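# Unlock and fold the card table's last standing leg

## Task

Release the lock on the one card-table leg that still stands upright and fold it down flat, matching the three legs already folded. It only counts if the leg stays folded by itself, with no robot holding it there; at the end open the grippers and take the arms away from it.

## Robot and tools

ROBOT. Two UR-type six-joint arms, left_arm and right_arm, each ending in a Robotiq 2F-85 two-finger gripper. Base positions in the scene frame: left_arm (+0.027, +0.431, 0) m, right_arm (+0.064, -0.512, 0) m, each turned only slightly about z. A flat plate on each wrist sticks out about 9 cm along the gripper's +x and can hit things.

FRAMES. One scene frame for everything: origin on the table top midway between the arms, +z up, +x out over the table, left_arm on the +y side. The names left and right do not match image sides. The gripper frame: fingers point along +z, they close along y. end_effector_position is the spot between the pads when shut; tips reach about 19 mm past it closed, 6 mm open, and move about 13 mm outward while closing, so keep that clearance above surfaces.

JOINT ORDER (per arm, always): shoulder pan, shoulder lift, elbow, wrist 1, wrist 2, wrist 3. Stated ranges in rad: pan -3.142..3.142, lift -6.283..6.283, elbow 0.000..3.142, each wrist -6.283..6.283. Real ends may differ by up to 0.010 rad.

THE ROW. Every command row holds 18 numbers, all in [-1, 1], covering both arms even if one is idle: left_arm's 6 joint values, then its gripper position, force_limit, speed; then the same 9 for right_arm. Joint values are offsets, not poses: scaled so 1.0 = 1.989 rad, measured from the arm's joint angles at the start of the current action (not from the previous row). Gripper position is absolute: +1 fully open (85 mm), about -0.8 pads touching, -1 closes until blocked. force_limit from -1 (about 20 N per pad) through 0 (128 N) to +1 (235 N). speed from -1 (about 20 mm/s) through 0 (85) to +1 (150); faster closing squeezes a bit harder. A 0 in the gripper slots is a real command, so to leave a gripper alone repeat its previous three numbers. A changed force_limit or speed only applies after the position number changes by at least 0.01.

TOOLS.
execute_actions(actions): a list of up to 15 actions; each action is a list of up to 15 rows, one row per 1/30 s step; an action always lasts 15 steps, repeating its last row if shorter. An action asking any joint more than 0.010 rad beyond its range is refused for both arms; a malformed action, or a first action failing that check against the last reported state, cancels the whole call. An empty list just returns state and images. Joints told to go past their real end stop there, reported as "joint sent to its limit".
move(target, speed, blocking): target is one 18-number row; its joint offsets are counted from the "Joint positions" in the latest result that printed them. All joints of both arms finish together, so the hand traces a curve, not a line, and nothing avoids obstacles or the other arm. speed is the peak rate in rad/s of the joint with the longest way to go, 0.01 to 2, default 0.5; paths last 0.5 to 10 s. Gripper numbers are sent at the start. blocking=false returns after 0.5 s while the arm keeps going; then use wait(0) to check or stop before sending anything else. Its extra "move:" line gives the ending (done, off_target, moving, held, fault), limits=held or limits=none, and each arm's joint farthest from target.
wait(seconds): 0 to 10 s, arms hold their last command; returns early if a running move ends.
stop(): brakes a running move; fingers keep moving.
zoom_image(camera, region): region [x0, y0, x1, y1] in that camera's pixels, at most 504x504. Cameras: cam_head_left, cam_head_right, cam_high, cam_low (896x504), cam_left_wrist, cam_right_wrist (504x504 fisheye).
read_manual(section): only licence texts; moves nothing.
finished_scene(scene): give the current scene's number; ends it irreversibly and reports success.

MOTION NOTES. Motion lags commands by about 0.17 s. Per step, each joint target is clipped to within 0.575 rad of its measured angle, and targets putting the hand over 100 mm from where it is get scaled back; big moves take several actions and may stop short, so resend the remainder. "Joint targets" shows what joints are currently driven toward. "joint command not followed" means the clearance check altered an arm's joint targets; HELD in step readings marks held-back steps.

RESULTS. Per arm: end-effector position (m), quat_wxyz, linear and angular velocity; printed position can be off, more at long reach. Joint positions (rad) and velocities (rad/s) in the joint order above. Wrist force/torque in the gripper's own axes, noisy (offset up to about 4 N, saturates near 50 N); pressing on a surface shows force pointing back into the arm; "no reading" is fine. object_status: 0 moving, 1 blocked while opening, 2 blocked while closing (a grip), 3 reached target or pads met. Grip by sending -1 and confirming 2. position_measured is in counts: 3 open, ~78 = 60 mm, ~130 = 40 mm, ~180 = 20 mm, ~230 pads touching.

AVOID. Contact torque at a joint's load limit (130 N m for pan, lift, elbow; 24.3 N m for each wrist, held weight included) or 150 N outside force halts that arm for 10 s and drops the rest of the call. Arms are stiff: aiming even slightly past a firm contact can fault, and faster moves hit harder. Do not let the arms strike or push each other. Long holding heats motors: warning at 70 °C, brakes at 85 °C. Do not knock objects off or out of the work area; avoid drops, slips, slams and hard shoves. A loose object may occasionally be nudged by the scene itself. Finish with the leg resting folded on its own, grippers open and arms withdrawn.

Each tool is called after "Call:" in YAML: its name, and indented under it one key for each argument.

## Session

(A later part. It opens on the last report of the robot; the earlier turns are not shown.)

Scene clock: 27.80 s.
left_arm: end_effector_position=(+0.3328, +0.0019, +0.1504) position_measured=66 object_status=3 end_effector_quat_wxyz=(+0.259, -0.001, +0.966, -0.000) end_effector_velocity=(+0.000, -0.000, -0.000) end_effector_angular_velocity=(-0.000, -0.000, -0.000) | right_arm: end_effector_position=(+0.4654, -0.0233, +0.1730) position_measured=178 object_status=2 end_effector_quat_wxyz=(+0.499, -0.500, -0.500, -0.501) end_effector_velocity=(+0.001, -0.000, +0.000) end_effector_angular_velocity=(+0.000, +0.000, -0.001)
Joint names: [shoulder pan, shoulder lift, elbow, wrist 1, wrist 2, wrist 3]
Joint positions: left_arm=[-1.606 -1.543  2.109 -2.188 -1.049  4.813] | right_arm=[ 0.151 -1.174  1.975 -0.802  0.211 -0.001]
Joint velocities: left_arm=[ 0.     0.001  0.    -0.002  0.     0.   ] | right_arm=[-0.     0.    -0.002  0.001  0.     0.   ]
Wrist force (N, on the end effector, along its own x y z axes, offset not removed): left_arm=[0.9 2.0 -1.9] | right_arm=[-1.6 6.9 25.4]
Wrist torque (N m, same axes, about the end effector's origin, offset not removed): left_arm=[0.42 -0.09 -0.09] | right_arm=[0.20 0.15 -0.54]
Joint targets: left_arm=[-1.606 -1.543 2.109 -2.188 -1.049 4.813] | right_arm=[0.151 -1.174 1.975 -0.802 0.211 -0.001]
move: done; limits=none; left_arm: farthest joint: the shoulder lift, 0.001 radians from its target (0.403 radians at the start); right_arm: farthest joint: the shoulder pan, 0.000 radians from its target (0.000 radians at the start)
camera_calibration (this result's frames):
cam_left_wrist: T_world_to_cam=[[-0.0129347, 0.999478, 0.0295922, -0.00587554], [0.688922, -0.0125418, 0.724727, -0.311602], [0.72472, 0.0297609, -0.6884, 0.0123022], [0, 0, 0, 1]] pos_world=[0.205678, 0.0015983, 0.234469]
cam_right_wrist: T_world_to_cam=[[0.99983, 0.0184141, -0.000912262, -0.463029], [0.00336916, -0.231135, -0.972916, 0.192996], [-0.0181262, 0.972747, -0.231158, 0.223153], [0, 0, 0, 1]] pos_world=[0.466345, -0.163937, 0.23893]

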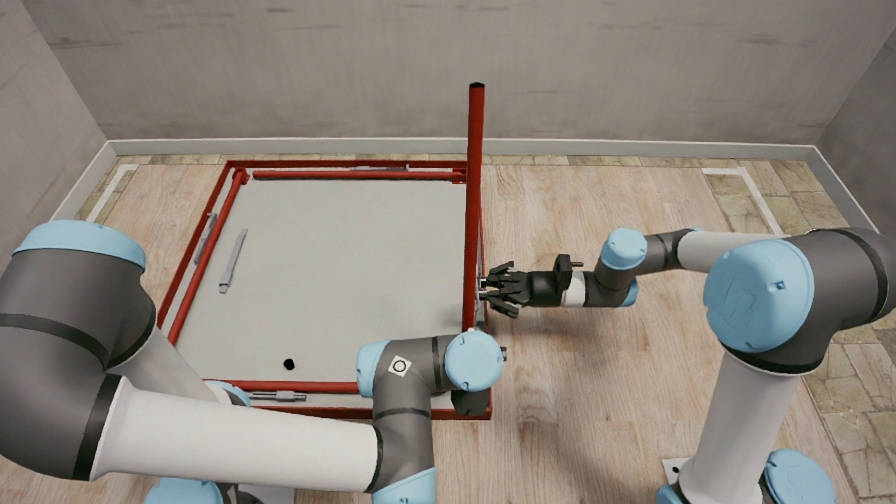

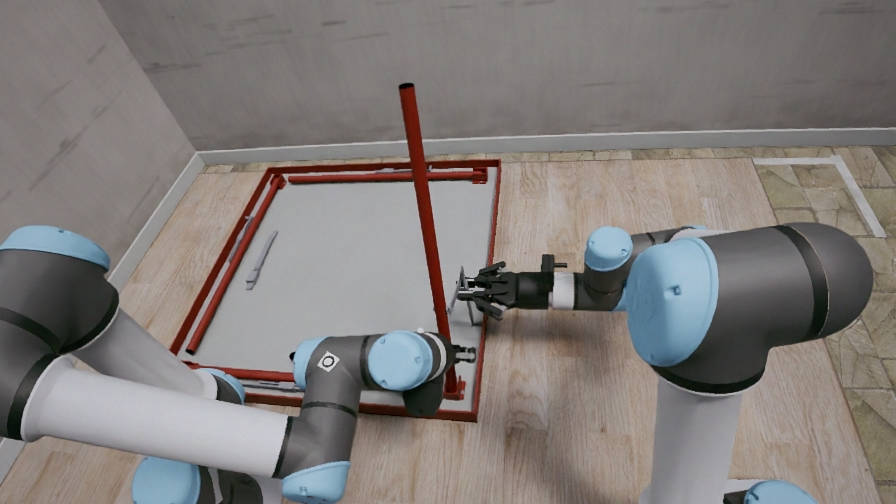

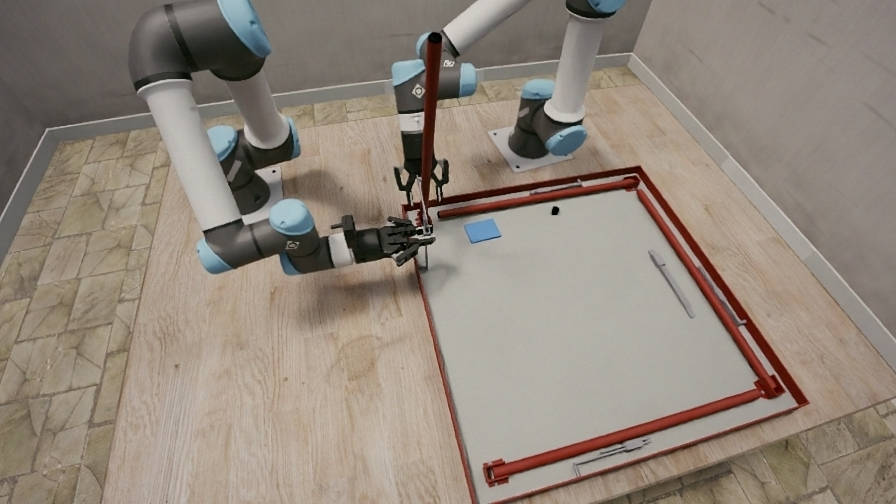

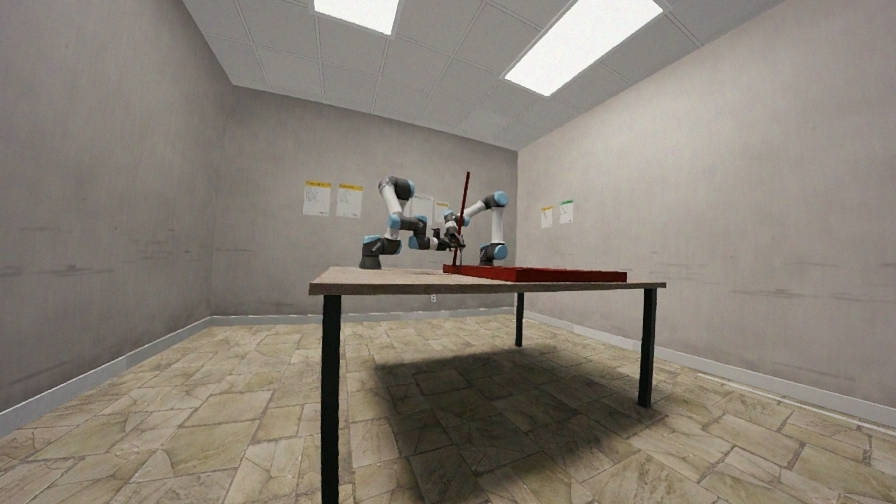

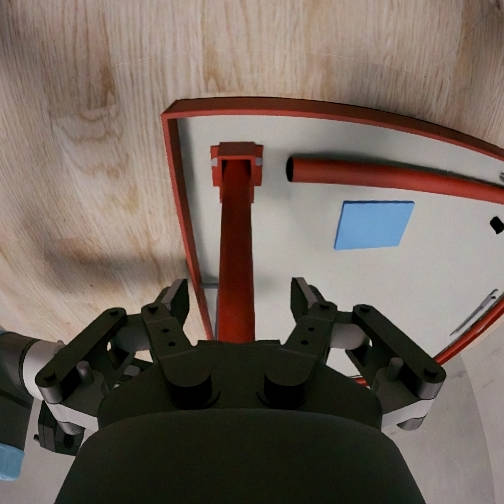

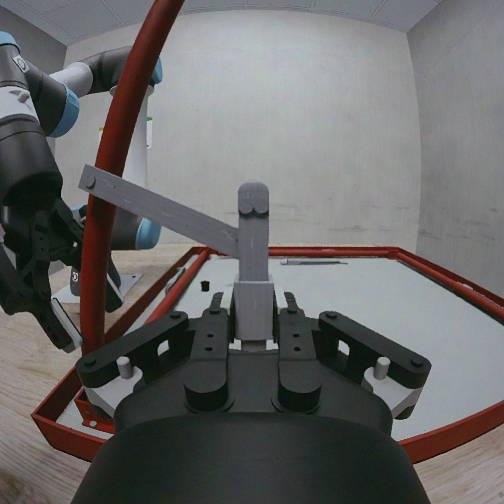

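Call:
execute_actions:
  actions:
    - [[0,0.0012,-0.0012,0,0,0,-1,-0.6,-0.5,0,0,0,0,0,0,-1,-0.6,-0.5]]
    - [[0,0,0,0,0,0,-1,-0.6,-0.5,0,0,0,0,0,0,-1,-0.6,-0.5]]
    - [[0,0,0,0,0,0,-1,-0.6,-0.5,0,0,0,0,0,0,0.2,-0.6,0]]

Call:
move:
  target: [0,0,0,0,0,0,-1,-0.6,-0.5,-0.2,-0.04,0.06,-0.02,-0.2,0,0.2,-0.6,0]

Call:
move:
  target: [0.0442,0.0418,-0.0019,-0.0652,-0.0034,0.051,-1,-0.6,-0.5,0,0,0,0,0,0,0.2,-0.6,0]
  speed: 0.08

Scene clock: 36.53 s.
left_arm: end_effector_position=(+0.3329, +0.0008, +0.1505) position_measured=180 object_status=2 end_effector_quat_wxyz=(+0.259, -0.001, +0.966, -0.001) end_effector_velocity=(+0.000, -0.000, +0.000) end_effector_angular_velocity=(-0.001, -0.001, +0.000) | right_arm: end_effector_position=(+0.4654, -0.0233, +0.1729) position_measured=105 object_status=0 end_effector_quat_wxyz=(+0.499, -0.500, -0.500, -0.501) end_effector_velocity=(-0.001, +0.000, -0.000) end_effector_angular_velocity=(-0.000, +0.001, +0.001)
Joint names: [shoulder pan, shoulder lift, elbow, wrist 1, wrist 2, wrist 3]
Joint positions: left_arm=[-1.606 -1.541  2.106 -2.188 -1.05   4.813] | right_arm=[ 0.151 -1.174  1.975 -0.802  0.211 -0.001]
Joint velocities: left_arm=[ 0.     0.     0.    -0.001  0.001 -0.   ] | right_arm=[ 0.     0.     0.     0.001 -0.    -0.   ]
Wrist force (N, on the end effector, along its own x y z axes, offset not removed): left_arm=[-1.0 -6.7 0.4] | right_arm=[-1.0 0.4 0.3]
Wrist torque (N m, same axes, about the end effector's origin, offset not removed): left_arm=[0.21 -0.04 0.05] | right_arm=[0.02 0.15 -0.01]
Joint targets: left_arm=[-1.606 -1.541 2.106 -2.188 -1.050 4.813] | right_arm=[0.151 -1.174 1.975 -0.802 0.211 -0.001]
Step readings (joint positions; steps 1 to 15: 1st action; 16 to 30: 2nd action; 31 to 45: 3rd action):
0: left_arm=[-1.606 -1.543 2.109 -2.188 -1.049 4.813] | right_arm=[0.151 -1.174 1.975 -0.802 0.211 -0.001]
1: left_arm=[-1.606 -1.543 2.109 -2.188 -1.049 4.813] | right_arm=[0.151 -1.174 1.975 -0.802 0.211 -0.001]
2: left_arm=[-1.606 -1.543 2.108 -2.188 -1.049 4.813] | right_arm=[0.151 -1.174 1.975 -0.802 0.211 -0.001]
4: left_arm=[-1.606 -1.542 2.107 -2.188 -1.049 4.813] | right_arm=[0.151 -1.174 1.975 -0.802 0.211 -0.001]
8: left_arm=[-1.606 -1.541 2.106 -2.188 -1.049 4.813] | right_arm=[0.151 -1.174 1.975 -0.802 0.211 -0.001]
15: left_arm=[-1.606 -1.541 2.106 -2.188 -1.049 4.813] | right_arm=[0.151 -1.174 1.975 -0.802 0.211 -0.001]
16: left_arm=[-1.606 -1.541 2.106 -2.188 -1.049 4.813] | right_arm=[0.151 -1.174 1.975 -0.802 0.211 -0.001]
17: left_arm=[-1.606 -1.541 2.106 -2.188 -1.049 4.813] | right_arm=[0.151 -1.174 1.975 -0.802 0.211 -0.001]
19: left_arm=[-1.606 -1.541 2.106 -2.188 -1.049 4.813] | right_arm=[0.151 -1.174 1.975 -0.802 0.211 -0.001]
23: left_arm=[-1.606 -1.541 2.106 -2.188 -1.049 4.813] | right_arm=[0.151 -1.174 1.975 -0.802 0.211 -0.001]
30: left_arm=[-1.606 -1.541 2.106 -2.188 -1.050 4.813] | right_arm=[0.151 -1.174 1.975 -0.802 0.211 -0.001]
31: left_arm=[-1.606 -1.541 2.106 -2.188 -1.050 4.813] | right_arm=[0.151 -1.174 1.975 -0.802 0.211 -0.001]
32: left_arm=[-1.606 -1.541 2.106 -2.188 -1.050 4.813] | right_arm=[0.151 -1.174 1.975 -0.802 0.211 -0.001]
34: left_arm=[-1.606 -1.541 2.106 -2.188 -1.050 4.813] | right_arm=[0.151 -1.174 1.975 -0.802 0.211 -0.001]
38: left_arm=[-1.606 -1.541 2.106 -2.188 -1.050 4.813] | right_arm=[0.151 -1.174 1.975 -0.802 0.211 -0.001]
45: Joint positions above
camera_calibration (this result's frames):
cam_left_wrist: T_world_to_cam=[[-0.0129239, 0.999488, 0.0292546, -0.004717], [0.689032, -0.0123, 0.724627, -0.311693], [0.724616, 0.0295224, -0.68852, 0.0123494], [0, 0, 0, 1]] pos_world=[0.205757, 0.00051618, 0.234502]
cam_right_wrist: T_world_to_cam=[[0.999829, 0.0184497, -0.000995308, -0.463015], [0.0032969, -0.231152, -0.972912, 0.193013], [-0.01818, 0.972743, -0.231174, 0.223216], [0, 0, 0, 1]] pos_world=[0.466358, -0.163974, 0.238926]

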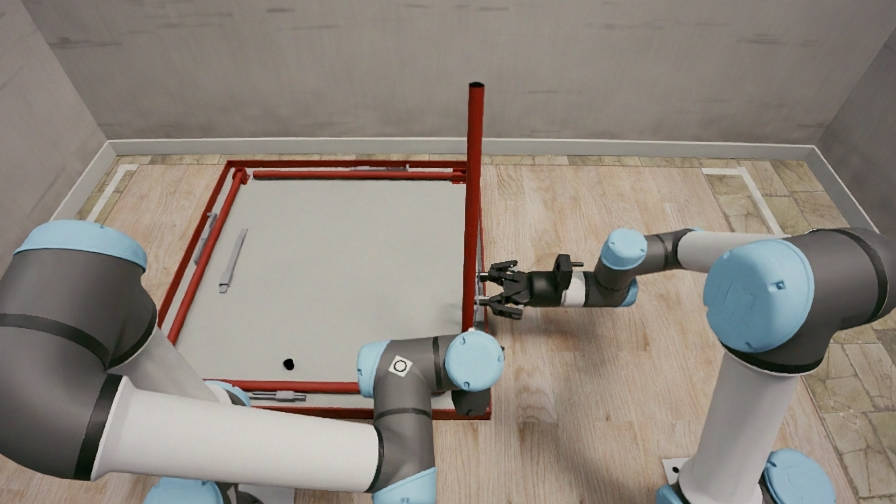

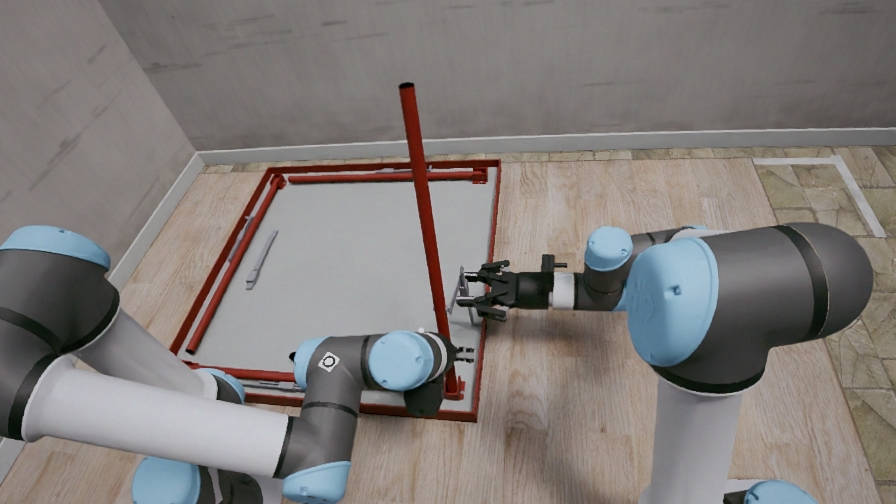

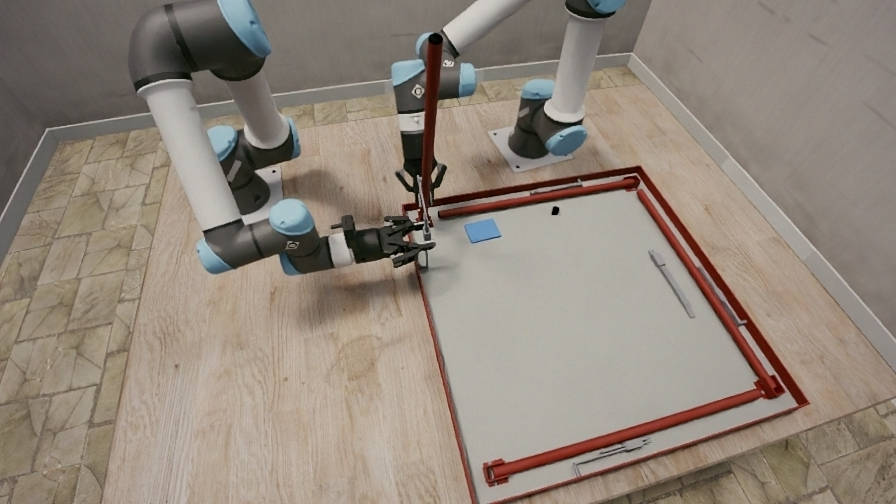

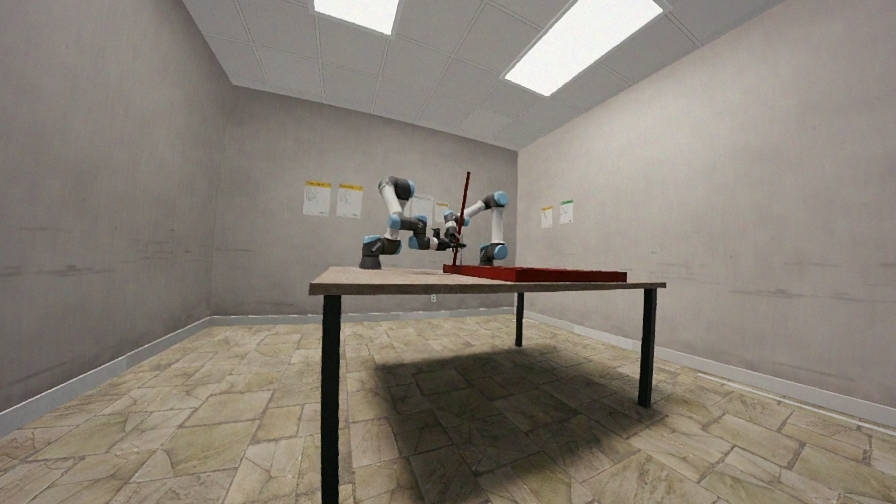

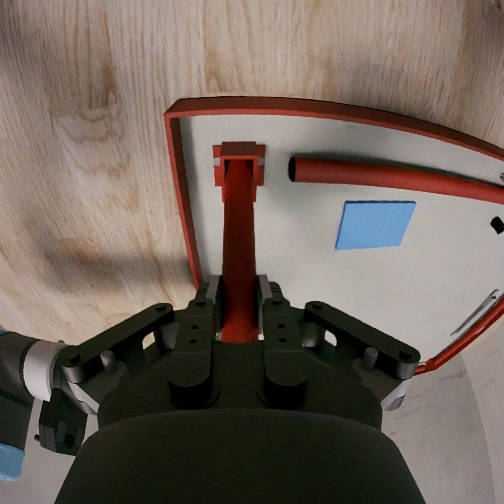

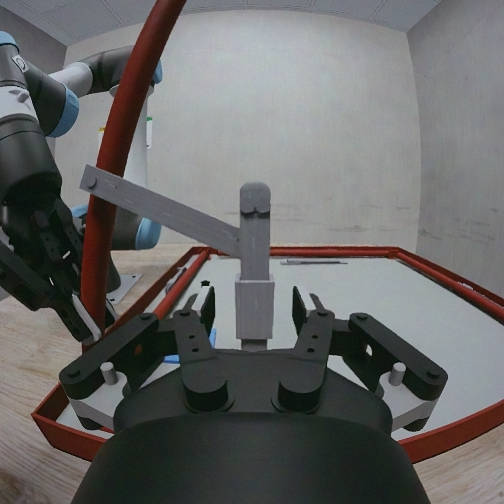

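Scene clock: 37.87 s.
left_arm: end_effector_position=(+0.3329, +0.0008, +0.1505) position_measured=180 object_status=2 end_effector_quat_wxyz=(+0.259, -0.001, +0.966, -0.001) end_effector_velocity=(+0.001, -0.001, +0.001) end_effector_angular_velocity=(-0.002, -0.002, +0.000) | right_arm: end_effector_position=(+0.4774, -0.1874, +0.1741) position_measured=104 object_status=3 end_effector_quat_wxyz=(+0.499, -0.500, -0.500, -0.501) end_effector_velocity=(+0.000, -0.001, +0.000) end_effector_angular_velocity=(-0.000, -0.002, +0.000)
Joint names: [shoulder pan, shoulder lift, elbow, wrist 1, wrist 2, wrist 3]
Joint positions: left_arm=[-1.606 -1.541  2.106 -2.188 -1.05   4.813] | right_arm=[-0.247 -1.253  2.094 -0.842 -0.187 -0.001]
Joint velocities: left_arm=[ 0.    -0.    -0.002 -0.     0.002 -0.   ] | right_arm=[-0.002 -0.001  0.    -0.001 -0.002  0.   ]
Wrist force (N, on the end effector, along its own x y z axes, offset not removed): left_arm=[-2.4 -6.3 -2.3] | right_arm=[-0.5 -0.3 1.9]
Wrist torque (N m, same axes, about the end effector's origin, offset not removed): left_arm=[0.26 0.23 0.06] | right_arm=[-0.07 0.08 0.04]
Joint targets: left_arm=[-1.606 -1.541 2.106 -2.188 -1.050 4.813] | right_arm=[-0.247 -1.253 2.094 -0.842 -0.187 -0.001]
move: done; limits=none; left_arm: farthest joint: the shoulder pan, 0.000 radians from its target (0.000 radians at the start); right_arm: farthest joint: the shoulder pan, 0.000 radians from its target (0.398 radians at the start)
camera_calibration (this result's frames):
cam_left_wrist: T_world_to_cam=[[-0.0129238, 0.999488, 0.0292547, -0.00471705], [0.689032, -0.0123001, 0.724627, -0.311693], [0.724616, 0.0295223, -0.68852, 0.0123493], [0, 0, 0, 1]] pos_world=[0.205757, 0.000516188, 0.234502]
cam_right_wrist: T_world_to_cam=[[0.999829, 0.018486, -0.000998982, -0.471911], [0.00330417, -0.231283, -0.972881, 0.156143], [-0.0182157, 0.972711, -0.231304, 0.383356], [0, 0, 0, 1]] pos_world=[0.478298, -0.328058, 0.240109]

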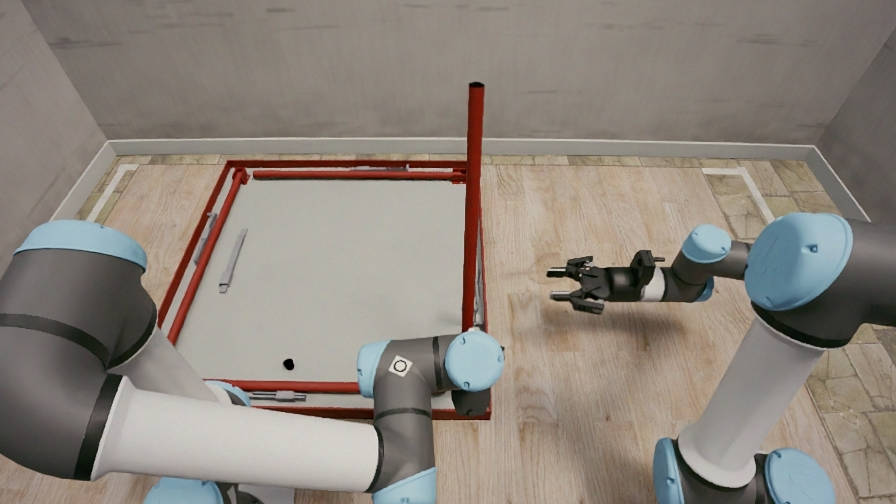

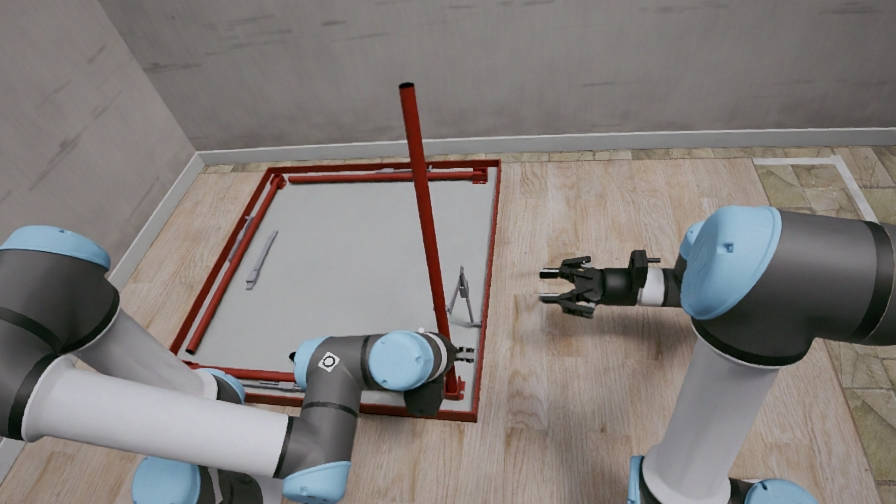

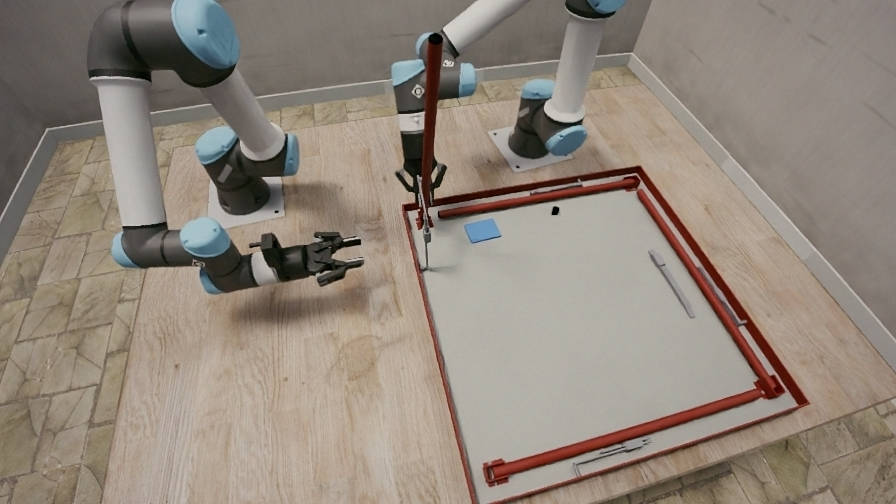

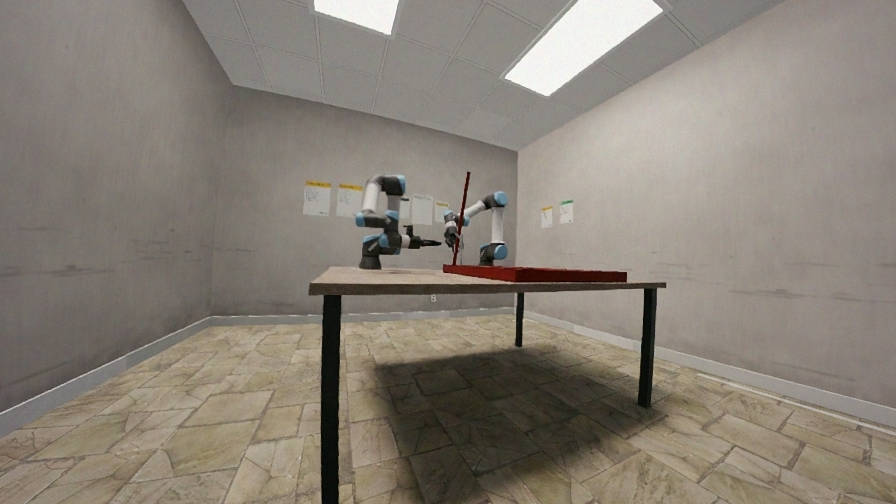

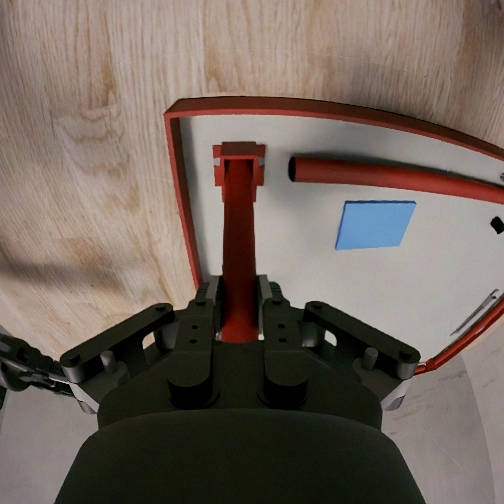

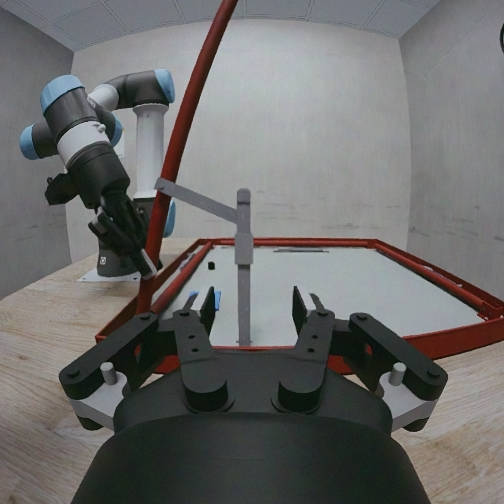

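Scene clock: 39.87 s.
left_arm: end_effector_position=(+0.3729, +0.0006, +0.1273) position_measured=180 object_status=2 end_effector_quat_wxyz=(+0.259, -0.000, +0.966, -0.001) end_effector_velocity=(+0.001, -0.000, -0.000) end_effector_angular_velocity=(-0.001, -0.000, +0.000) | right_arm: end_effector_position=(+0.4774, -0.1874, +0.1741) position_measured=104 object_status=3 end_effector_quat_wxyz=(+0.499, -0.500, -0.500, -0.501) end_effector_velocity=(+0.000, -0.000, +0.000) end_effector_angular_velocity=(-0.000, -0.001, -0.001)
Joint names: [shoulder pan, shoulder lift, elbow, wrist 1, wrist 2, wrist 3]
Joint positions: left_arm=[-1.518 -1.458  2.102 -2.317 -1.057  4.914] | right_arm=[-0.247 -1.253  2.094 -0.842 -0.187 -0.001]
Joint velocities: left_arm=[ 0.001  0.001 -0.001 -0.002 -0.     0.001] | right_arm=[-0.    -0.    -0.    -0.001  0.001 -0.   ]
Wrist force (N, on the end effector, along its own x y z axes, offset not removed): left_arm=[19.8 -11.6 13.5] | right_arm=[0.0 1.4 0.7]
Wrist torque (N m, same axes, about the end effector's origin, offset not removed): left_arm=[0.05 0.59 -0.01] | right_arm=[0.16 -0.03 -0.09]
Joint targets: left_arm=[-1.518 -1.458 2.102 -2.317 -1.056 4.915] | right_arm=[-0.247 -1.253 2.094 -0.842 -0.187 -0.001]
move: done; limits=none; left_arm: farthest joint: the shoulder pan, 0.000 radians from its target (0.088 radians at the start); right_arm: farthest joint: the shoulder pan, 0.000 radians from its target (0.000 radians at the start)
camera_calibration (this result's frames):
cam_left_wrist: T_world_to_cam=[[-0.0123613, 0.9995, 0.0290862, -0.00345215], [0.689196, -0.0125589, 0.724466, -0.322533], [0.72447, 0.0290014, -0.688696, -0.0324529], [0, 0, 0, 1]] pos_world=[0.245757, 0.00034095, 0.211414]
cam_right_wrist: T_world_to_cam=[[0.999829, 0.0184766, -0.000998261, -0.471911], [0.00330271, -0.231283, -0.972881, 0.156143], [-0.0182064, 0.972711, -0.231304, 0.383358], [0, 0, 0, 1]] pos_world=[0.478294, -0.328064, 0.240109]

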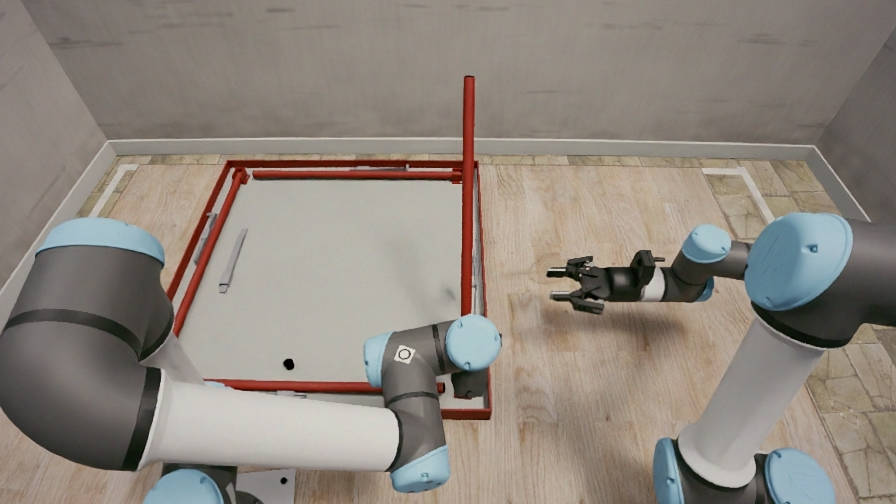

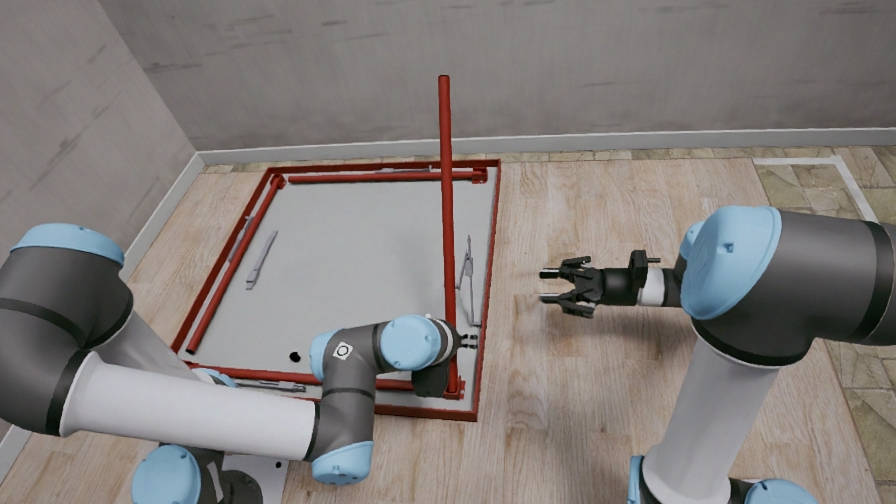

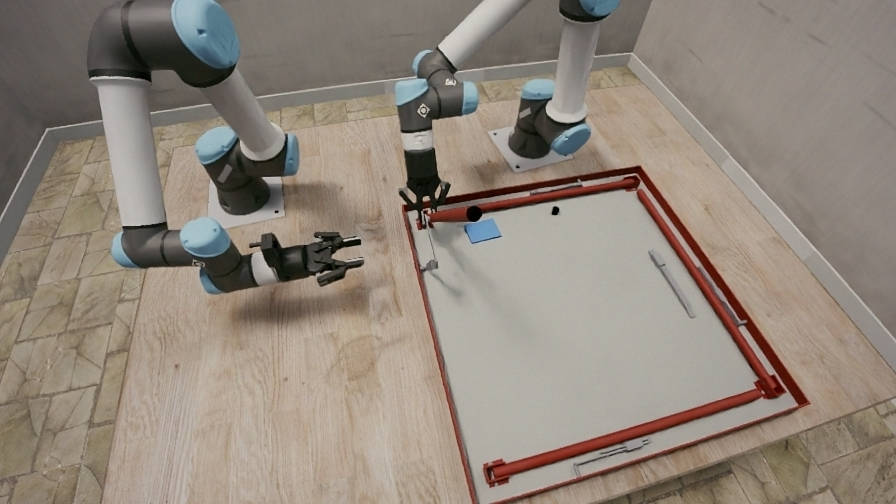

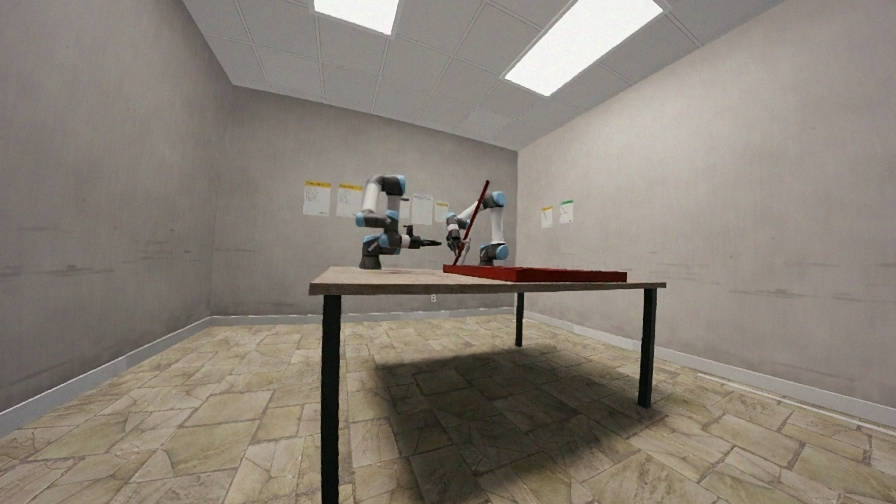

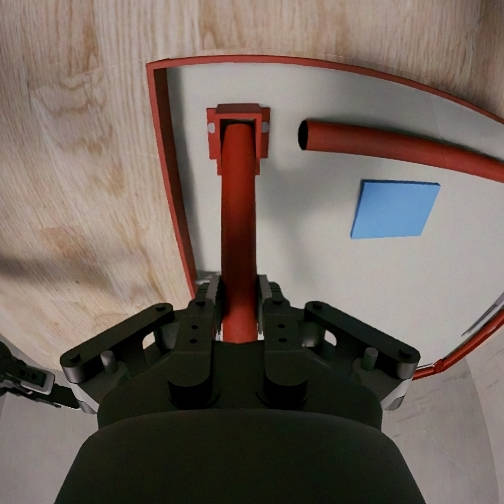

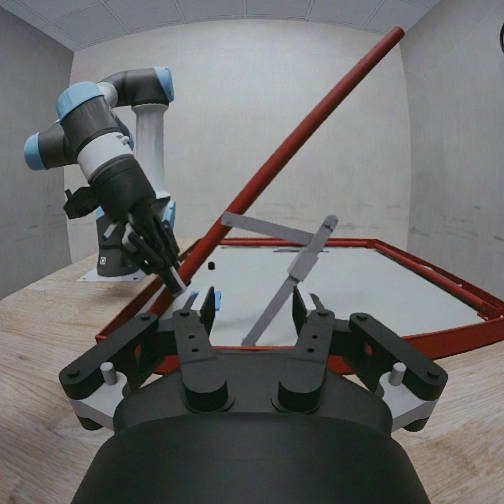

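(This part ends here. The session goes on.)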